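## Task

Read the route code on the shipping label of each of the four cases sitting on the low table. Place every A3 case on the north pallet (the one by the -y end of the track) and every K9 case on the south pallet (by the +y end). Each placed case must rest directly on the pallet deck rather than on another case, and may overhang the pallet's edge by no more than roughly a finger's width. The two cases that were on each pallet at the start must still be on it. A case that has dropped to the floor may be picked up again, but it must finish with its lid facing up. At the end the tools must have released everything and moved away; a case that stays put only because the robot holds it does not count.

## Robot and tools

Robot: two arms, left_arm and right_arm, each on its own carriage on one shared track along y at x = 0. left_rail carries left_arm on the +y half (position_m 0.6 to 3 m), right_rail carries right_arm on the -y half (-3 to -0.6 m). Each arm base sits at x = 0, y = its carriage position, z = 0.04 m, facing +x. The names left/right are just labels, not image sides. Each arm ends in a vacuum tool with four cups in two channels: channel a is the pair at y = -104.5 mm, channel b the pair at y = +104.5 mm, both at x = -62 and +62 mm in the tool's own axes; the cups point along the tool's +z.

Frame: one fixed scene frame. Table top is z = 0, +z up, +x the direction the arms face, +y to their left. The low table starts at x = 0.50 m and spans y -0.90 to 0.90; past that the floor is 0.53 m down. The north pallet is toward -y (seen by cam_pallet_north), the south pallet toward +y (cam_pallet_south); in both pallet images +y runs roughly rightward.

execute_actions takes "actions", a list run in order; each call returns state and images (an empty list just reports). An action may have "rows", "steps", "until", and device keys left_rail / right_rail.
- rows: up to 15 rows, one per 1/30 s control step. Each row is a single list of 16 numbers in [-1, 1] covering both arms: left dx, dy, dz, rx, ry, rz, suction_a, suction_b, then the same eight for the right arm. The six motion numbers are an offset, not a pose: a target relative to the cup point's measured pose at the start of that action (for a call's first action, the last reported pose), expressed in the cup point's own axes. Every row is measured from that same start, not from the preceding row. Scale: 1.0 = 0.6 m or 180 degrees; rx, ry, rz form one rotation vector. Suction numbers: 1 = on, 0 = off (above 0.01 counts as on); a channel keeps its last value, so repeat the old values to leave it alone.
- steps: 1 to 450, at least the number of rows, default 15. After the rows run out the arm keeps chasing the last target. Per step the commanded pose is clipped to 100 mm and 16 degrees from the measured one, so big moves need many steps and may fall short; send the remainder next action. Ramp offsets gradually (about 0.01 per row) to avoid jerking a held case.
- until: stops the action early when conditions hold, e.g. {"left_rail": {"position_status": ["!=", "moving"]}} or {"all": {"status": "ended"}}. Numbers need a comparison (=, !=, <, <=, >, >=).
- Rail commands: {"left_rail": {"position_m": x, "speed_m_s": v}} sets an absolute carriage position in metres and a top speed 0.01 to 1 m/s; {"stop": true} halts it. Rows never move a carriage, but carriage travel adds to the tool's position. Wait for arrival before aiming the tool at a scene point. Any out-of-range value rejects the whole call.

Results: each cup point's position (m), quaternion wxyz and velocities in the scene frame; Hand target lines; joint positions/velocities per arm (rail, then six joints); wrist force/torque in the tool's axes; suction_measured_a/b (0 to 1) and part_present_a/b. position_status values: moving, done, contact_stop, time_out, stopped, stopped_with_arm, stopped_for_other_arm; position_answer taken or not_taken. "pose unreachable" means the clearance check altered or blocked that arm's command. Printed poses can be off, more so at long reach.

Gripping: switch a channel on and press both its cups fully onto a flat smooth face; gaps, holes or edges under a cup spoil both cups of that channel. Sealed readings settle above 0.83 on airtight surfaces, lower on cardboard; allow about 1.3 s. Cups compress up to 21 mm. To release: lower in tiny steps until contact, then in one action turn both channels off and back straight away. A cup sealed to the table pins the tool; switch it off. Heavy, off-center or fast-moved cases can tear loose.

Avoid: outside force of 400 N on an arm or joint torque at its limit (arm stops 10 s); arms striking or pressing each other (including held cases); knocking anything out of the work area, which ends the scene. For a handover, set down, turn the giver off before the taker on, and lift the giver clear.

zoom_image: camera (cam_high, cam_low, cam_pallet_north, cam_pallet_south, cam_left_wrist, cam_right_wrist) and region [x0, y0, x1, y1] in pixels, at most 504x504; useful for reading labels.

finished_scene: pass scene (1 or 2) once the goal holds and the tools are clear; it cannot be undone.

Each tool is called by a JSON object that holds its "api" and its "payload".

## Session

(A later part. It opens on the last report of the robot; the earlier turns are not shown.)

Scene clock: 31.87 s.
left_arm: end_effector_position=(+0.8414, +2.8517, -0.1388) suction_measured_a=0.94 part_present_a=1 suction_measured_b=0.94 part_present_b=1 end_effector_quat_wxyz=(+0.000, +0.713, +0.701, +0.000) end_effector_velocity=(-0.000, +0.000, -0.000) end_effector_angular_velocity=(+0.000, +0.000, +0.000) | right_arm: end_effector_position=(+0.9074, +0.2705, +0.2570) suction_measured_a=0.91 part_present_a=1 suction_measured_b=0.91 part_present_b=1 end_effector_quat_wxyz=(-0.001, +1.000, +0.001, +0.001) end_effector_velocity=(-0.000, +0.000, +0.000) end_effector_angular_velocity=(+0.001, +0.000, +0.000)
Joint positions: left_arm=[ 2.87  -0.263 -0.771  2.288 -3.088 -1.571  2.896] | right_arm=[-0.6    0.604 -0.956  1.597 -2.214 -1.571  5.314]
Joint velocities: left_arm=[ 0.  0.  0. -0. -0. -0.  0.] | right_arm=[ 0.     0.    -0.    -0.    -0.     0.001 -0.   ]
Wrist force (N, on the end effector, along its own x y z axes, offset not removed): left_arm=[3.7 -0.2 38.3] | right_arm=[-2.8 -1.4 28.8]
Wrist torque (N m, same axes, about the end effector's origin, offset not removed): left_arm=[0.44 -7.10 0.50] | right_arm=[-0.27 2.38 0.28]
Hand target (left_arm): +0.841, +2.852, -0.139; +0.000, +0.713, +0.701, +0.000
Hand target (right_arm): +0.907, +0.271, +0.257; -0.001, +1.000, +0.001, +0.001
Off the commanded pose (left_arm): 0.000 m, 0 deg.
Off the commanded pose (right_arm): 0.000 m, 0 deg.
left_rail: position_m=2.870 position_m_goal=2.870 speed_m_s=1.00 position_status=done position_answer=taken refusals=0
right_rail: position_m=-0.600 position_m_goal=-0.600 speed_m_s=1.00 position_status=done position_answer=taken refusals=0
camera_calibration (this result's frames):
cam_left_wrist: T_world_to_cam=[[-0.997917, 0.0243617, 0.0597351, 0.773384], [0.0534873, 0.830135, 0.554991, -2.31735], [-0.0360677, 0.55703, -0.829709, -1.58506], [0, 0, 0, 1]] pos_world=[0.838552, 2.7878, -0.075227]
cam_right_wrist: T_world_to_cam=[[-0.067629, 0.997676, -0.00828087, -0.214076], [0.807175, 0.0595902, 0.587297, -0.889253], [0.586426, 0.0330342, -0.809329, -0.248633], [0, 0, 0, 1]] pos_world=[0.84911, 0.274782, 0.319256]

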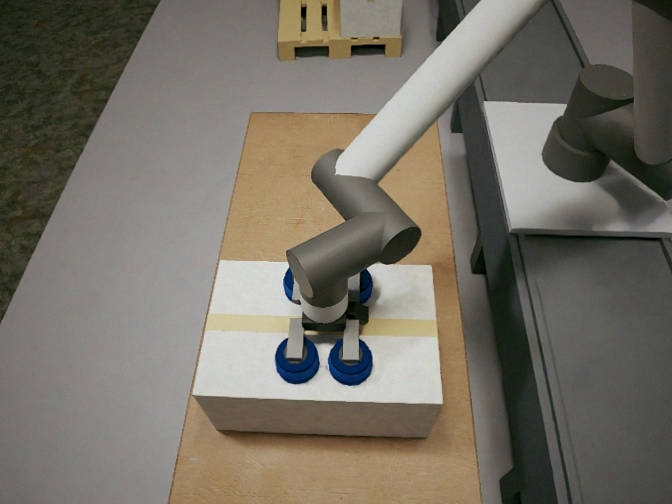

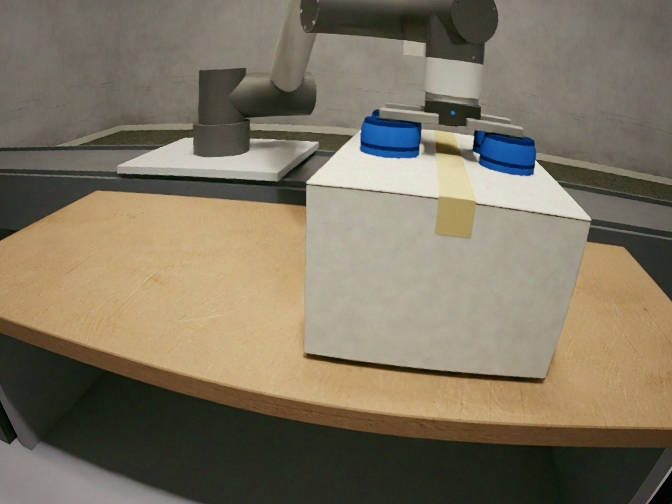

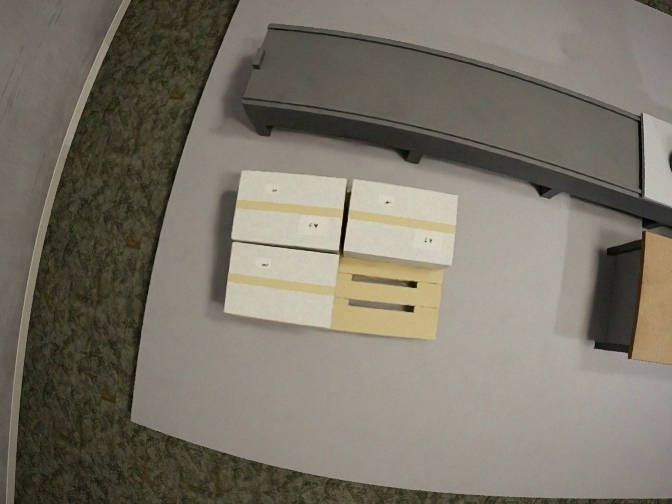

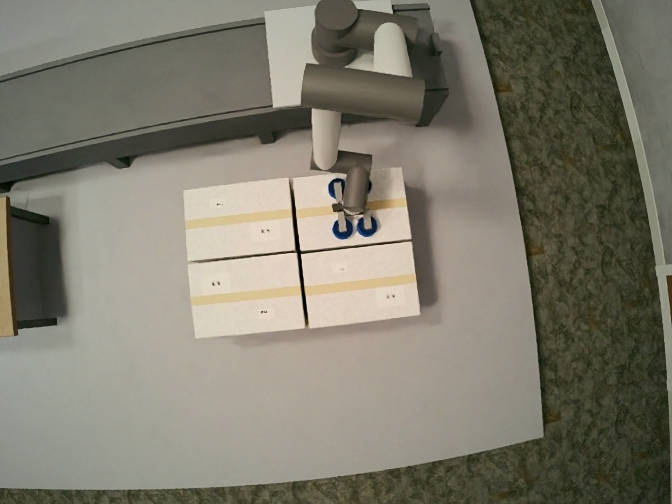

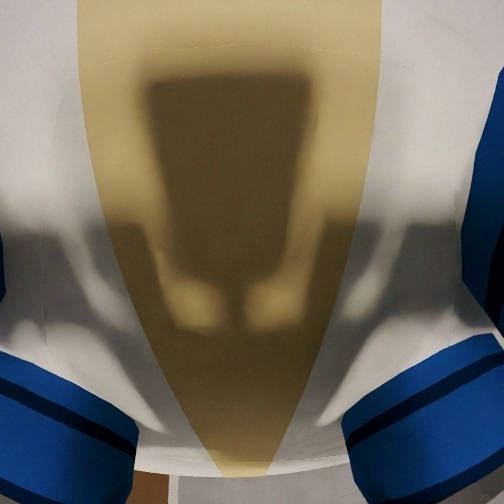

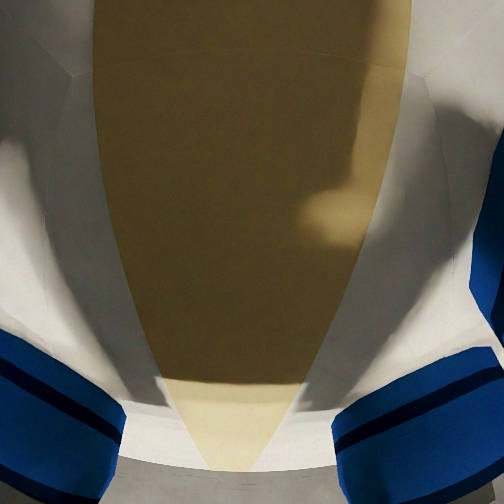

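{"api": "execute_actions", "payload": {"actions": [{"rows":[[0,0,0.008,0,0,0,1,1,0,0,-0.07,0,0,0,1,1]],"steps":12},{"right_rail":{"position_m":-2.69},"rows":[[0,0,-0.01,0,0,0,0,0,0,0,0,0,0,0,1,1],[0,0,-0.04,0,0,0,0,0,0,0,0,0,0,0,1,1]],"steps":10},{"rows":[[0,0,-0.7,0,0,0,0,0,0.5,1,0,0,0,-0.525,1,1]],"steps":70},{"rows":[[0,0,0,0,0,0,0,0,0,0,0.69,0,0,0,1,1]],"steps":33},{"rows":[[0,0,0,0,0,0,0,0,-0.04,-0.04,0.03,0,0,0,1,1]],"steps":15}]}}

{"api": "zoom_image", "payload": {"camera": "cam_pallet_north", "region": [290,210,490,360]}}

Scene clock: 37.10 s.
left_arm: end_effector_position=(+0.8405, +2.8516, +0.2999) suction_measured_a=0.01 part_present_a=0 suction_measured_b=0.01 part_present_b=0 end_effector_quat_wxyz=(+0.000, +0.713, +0.701, +0.000) end_effector_velocity=(-0.000, +0.000, +0.000) end_effector_angular_velocity=(-0.000, -0.000, -0.000) | right_arm: end_effector_position=(+1.1882, -2.4443, -0.1324) suction_measured_a=0.91 part_present_a=1 suction_measured_b=0.91 part_present_b=1 end_effector_quat_wxyz=(+0.001, +0.678, +0.735, +0.002) end_effector_velocity=(-0.001, -0.001, -0.000) end_effector_angular_velocity=(+0.000, -0.000, +0.000)
Joint positions: left_arm=[ 2.87  -0.263 -1.382  2.206 -2.396 -1.571  2.896] | right_arm=[-2.69   0.037 -0.646  1.719 -2.647 -1.569  3.097]
Joint velocities: left_arm=[ 0.  0. -0.  0. -0.  0.  0.] | right_arm=[ 0.    -0.001  0.     0.002 -0.002  0.    -0.001]
Wrist force (N, on the end effector, along its own x y z axes, offset not removed): left_arm=[6.2 -0.8 11.8] | right_arm=[-3.2 -5.4 26.7]
Wrist torque (N m, same axes, about the end effector's origin, offset not removed): left_arm=[-0.36 -0.66 0.50] | right_arm=[-0.73 3.38 0.34]
Hand target (left_arm): +0.840, +2.852, +0.300; +0.000, +0.713, +0.701, +0.000
Hand target (right_arm): +1.188, -2.444, -0.133; +0.001, +0.678, +0.735, +0.002
Off the commanded pose (left_arm): 0.000 m, 0 deg.
Off the commanded pose (right_arm): 0.000 m, 0 deg.
left_rail: position_m=2.870 position_m_goal=2.870 speed_m_s=1.00 position_status=done position_answer=taken refusals=0
right_rail: position_m=-2.690 position_m_goal=-2.690 speed_m_s=1.00 position_status=done position_answer=taken refusals=0
camera_calibration (this result's frames):
cam_left_wrist: T_world_to_cam=[[-0.99792, 0.0243256, 0.0597009, 0.746404], [0.0534379, 0.830144, 0.554982, -2.56071], [-0.03606, 0.557018, -0.829717, -1.22103], [0, 0, 0, 1]] pos_world=[0.83766, 2.78774, 0.363478]
cam_right_wrist: T_world_to_cam=[[-0.989194, -0.145991, -0.0134642, 0.809037], [-0.126083, 0.80023, 0.586289, 2.19364], [-0.0748183, 0.581651, -0.80999, 1.48783], [0, 0, 0, 1]] pos_world=[1.18819, -2.50271, -0.0700864]

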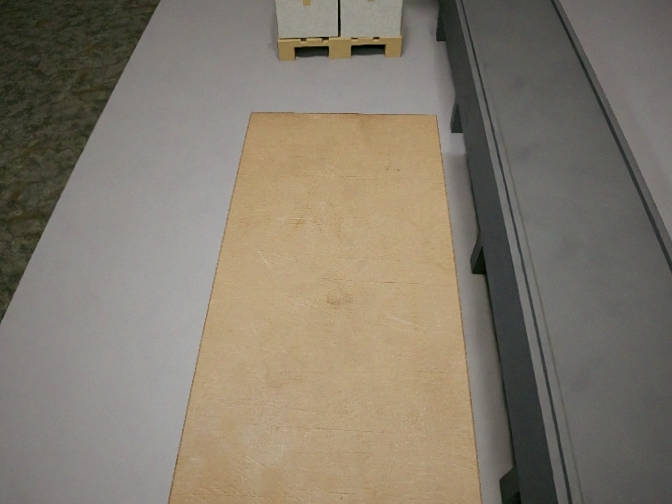

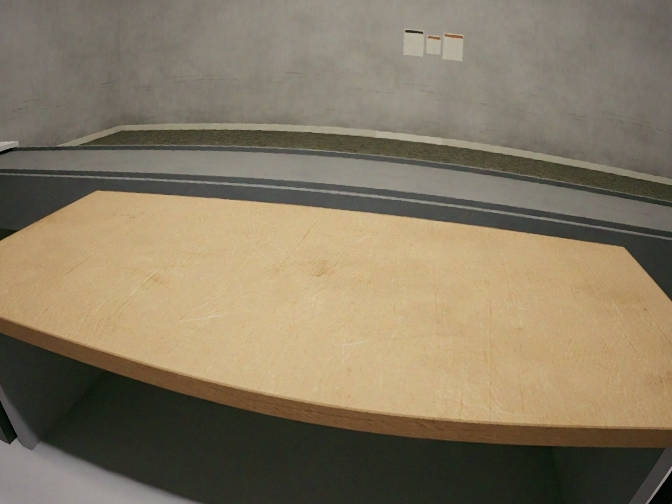

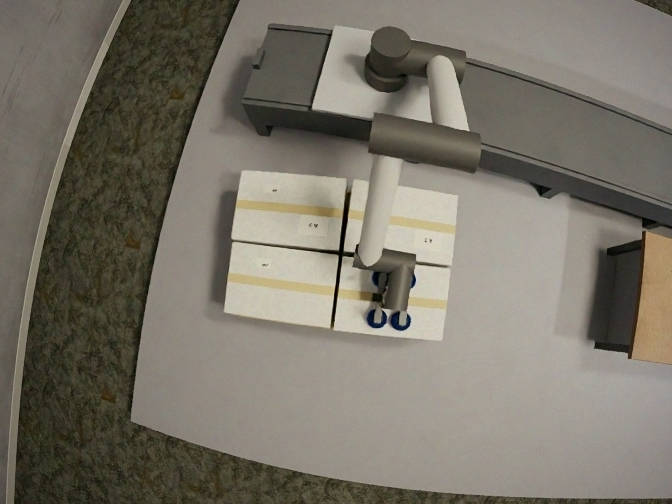

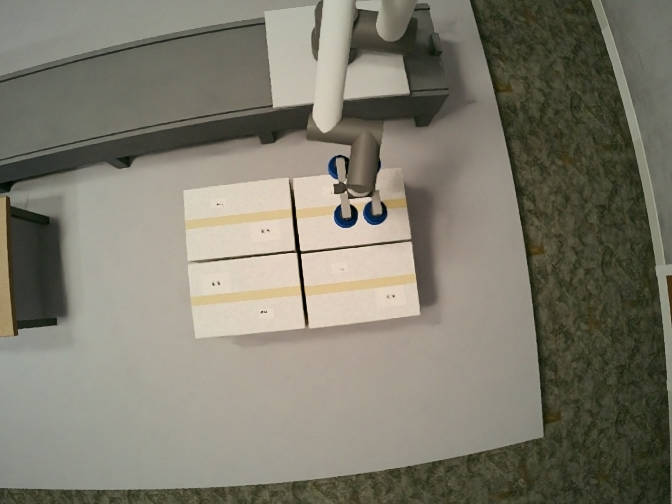

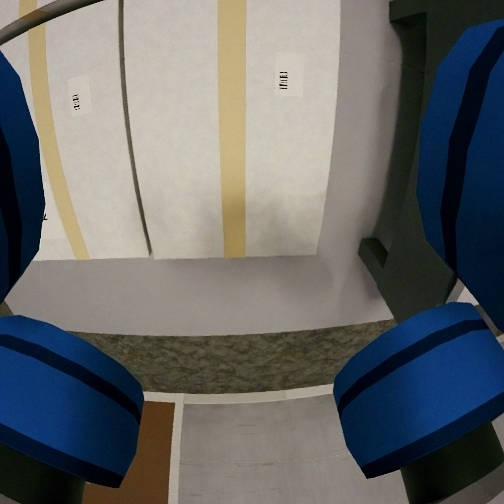

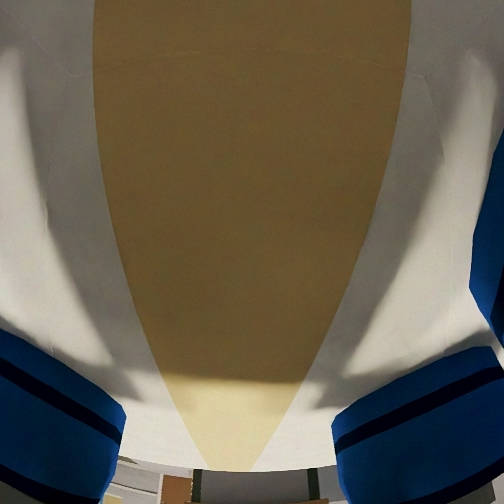

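Region (290, 210, 490, 360) of cam_pallet_north's 672x504 image, scaled by 2.520, with more detail than that image has; it fills the top 378 rows of this view, and the rest is white.

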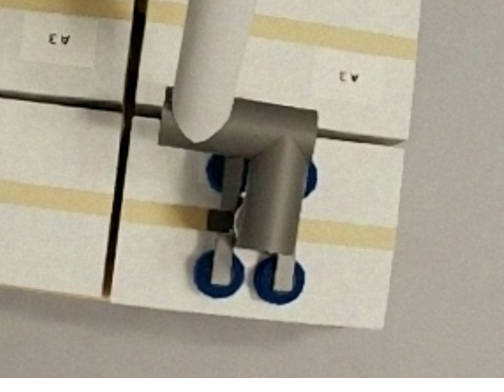

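{"api": "execute_actions", "payload": {"actions": [{"rows":[[0,0,0,0,0,0,0,0,0,-0.008,0.019,0,0,0,1,1]],"steps":12},{"rows":[[0,0,0,0,0,0,0,0,0,0,-0.01,0,0,0,0,0],[0,0,0,0,0,0,0,0,0,0,-0.04,0,0,0,0,0]],"steps":10},{"rows":[[0,0,0,0,0,0,0,0,0,0,-0.6,0,0,0,0,0]],"steps":25}]}}

{"api": "finished_scene", "payload": {"scene": 1}}

Scene clock: 38.97 s.
left_arm: end_effector_position=(+0.8405, +2.8516, +0.2999) suction_measured_a=0.01 part_present_a=0 suction_measured_b=0.01 part_present_b=0 end_effector_quat_wxyz=(+0.000, +0.713, +0.701, +0.000) end_effector_velocity=(+0.000, -0.000, +0.000) end_effector_angular_velocity=(-0.000, -0.000, +0.000) | right_arm: end_effector_position=(+1.1827, -2.4449, +0.2385) suction_measured_a=0.00 part_present_a=0 suction_measured_b=0.00 part_present_b=0 end_effector_quat_wxyz=(+0.001, +0.678, +0.735, +0.002) end_effector_velocity=(-0.001, -0.001, +0.011) end_effector_angular_velocity=(-0.000, +0.005, +0.000)
Joint positions: left_arm=[ 2.87  -0.263 -1.382  2.206 -2.396 -1.571  2.896] | right_arm=[-2.69   0.037 -0.989  1.69  -2.275 -1.569  3.097]
Joint velocities: left_arm=[ 0.  0. -0. -0. -0. -0.  0.] | right_arm=[ 0.    -0.001 -0.009 -0.006  0.02  -0.    -0.001]
Wrist force (N, on the end effector, along its own x y z axes, offset not removed): left_arm=[1.4 0.6 3.6] | right_arm=[-4.1 -0.3 3.7]
Wrist torque (N m, same axes, about the end effector's origin, offset not removed): left_arm=[-0.31 -0.01 0.72] | right_arm=[-0.99 0.67 0.33]
Hand target (left_arm): +0.840, +2.852, +0.300; +0.000, +0.713, +0.701, +0.000
Hand target (right_arm): +1.183, -2.445, +0.240; +0.001, +0.678, +0.735, +0.002
Off the commanded pose (left_arm): 0.000 m, 0 deg.
Off the commanded pose (right_arm): 0.001 m, 0 deg.
left_rail: position_m=2.870 position_m_goal=2.870 speed_m_s=1.00 position_status=done position_answer=taken refusals=0
right_rail: position_m=-2.690 position_m_goal=-2.690 speed_m_s=1.00 position_status=done position_answer=taken refusals=0
camera_calibration (this result's frames):
cam_left_wrist: T_world_to_cam=[[-0.99792, 0.0243257, 0.059701, 0.746404], [0.053438, 0.830144, 0.554982, -2.56071], [-0.0360601, 0.557018, -0.829717, -1.22103], [0, 0, 0, 1]] pos_world=[0.83766, 2.78774, 0.363478]
cam_right_wrist: T_world_to_cam=[[-0.9892, -0.145961, -0.0133508, 0.808567], [-0.125984, 0.800175, 0.586385, 1.97567], [-0.0749063, 0.581734, -0.809922, 1.78842], [0, 0, 0, 1]] pos_world=[1.1827, -2.50325, 0.300775]

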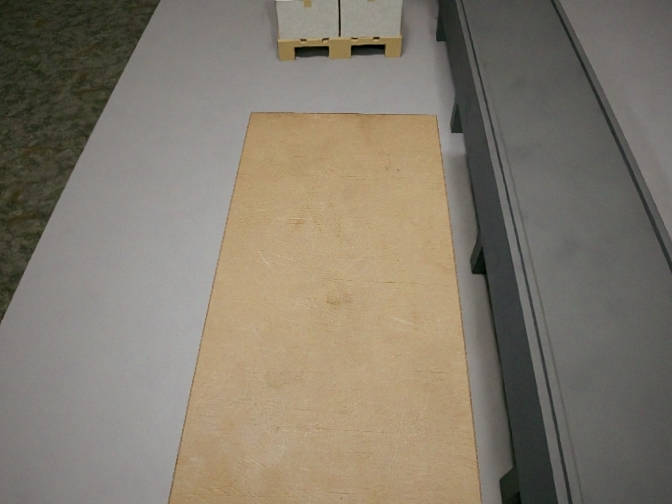

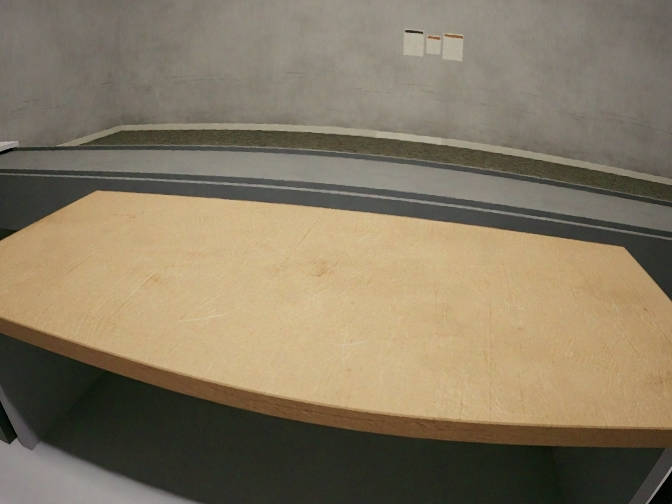

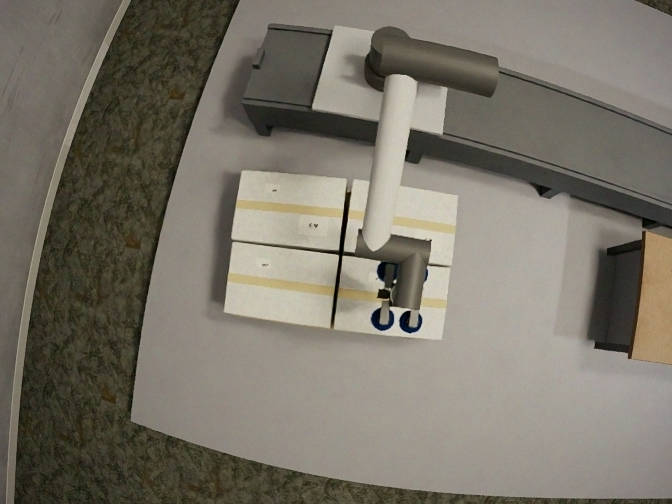

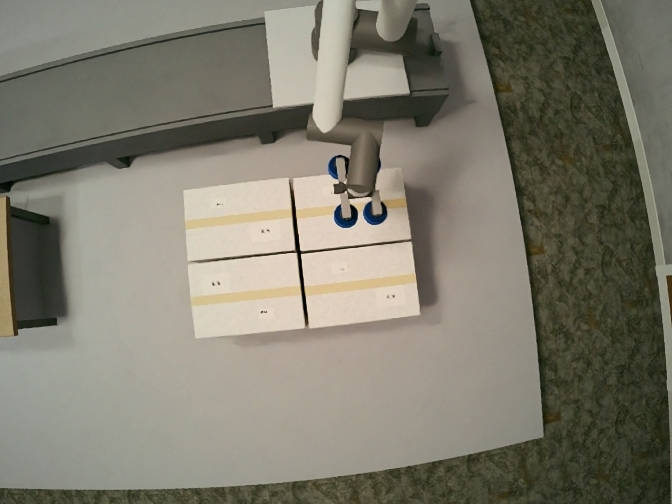

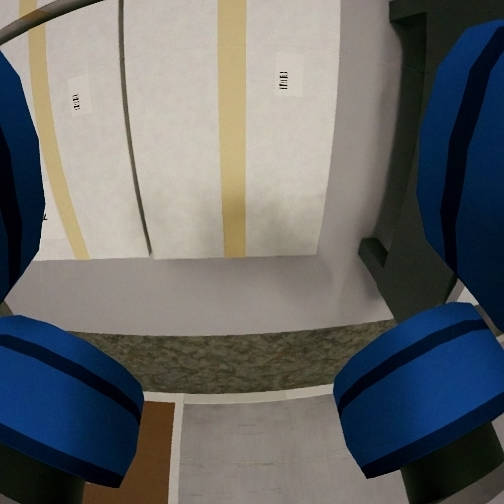

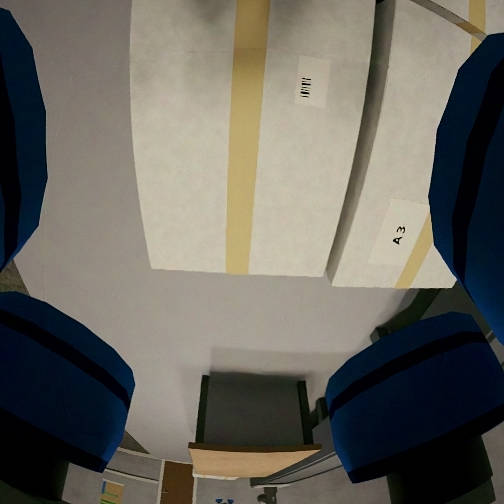

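The scene is finished: the task was done.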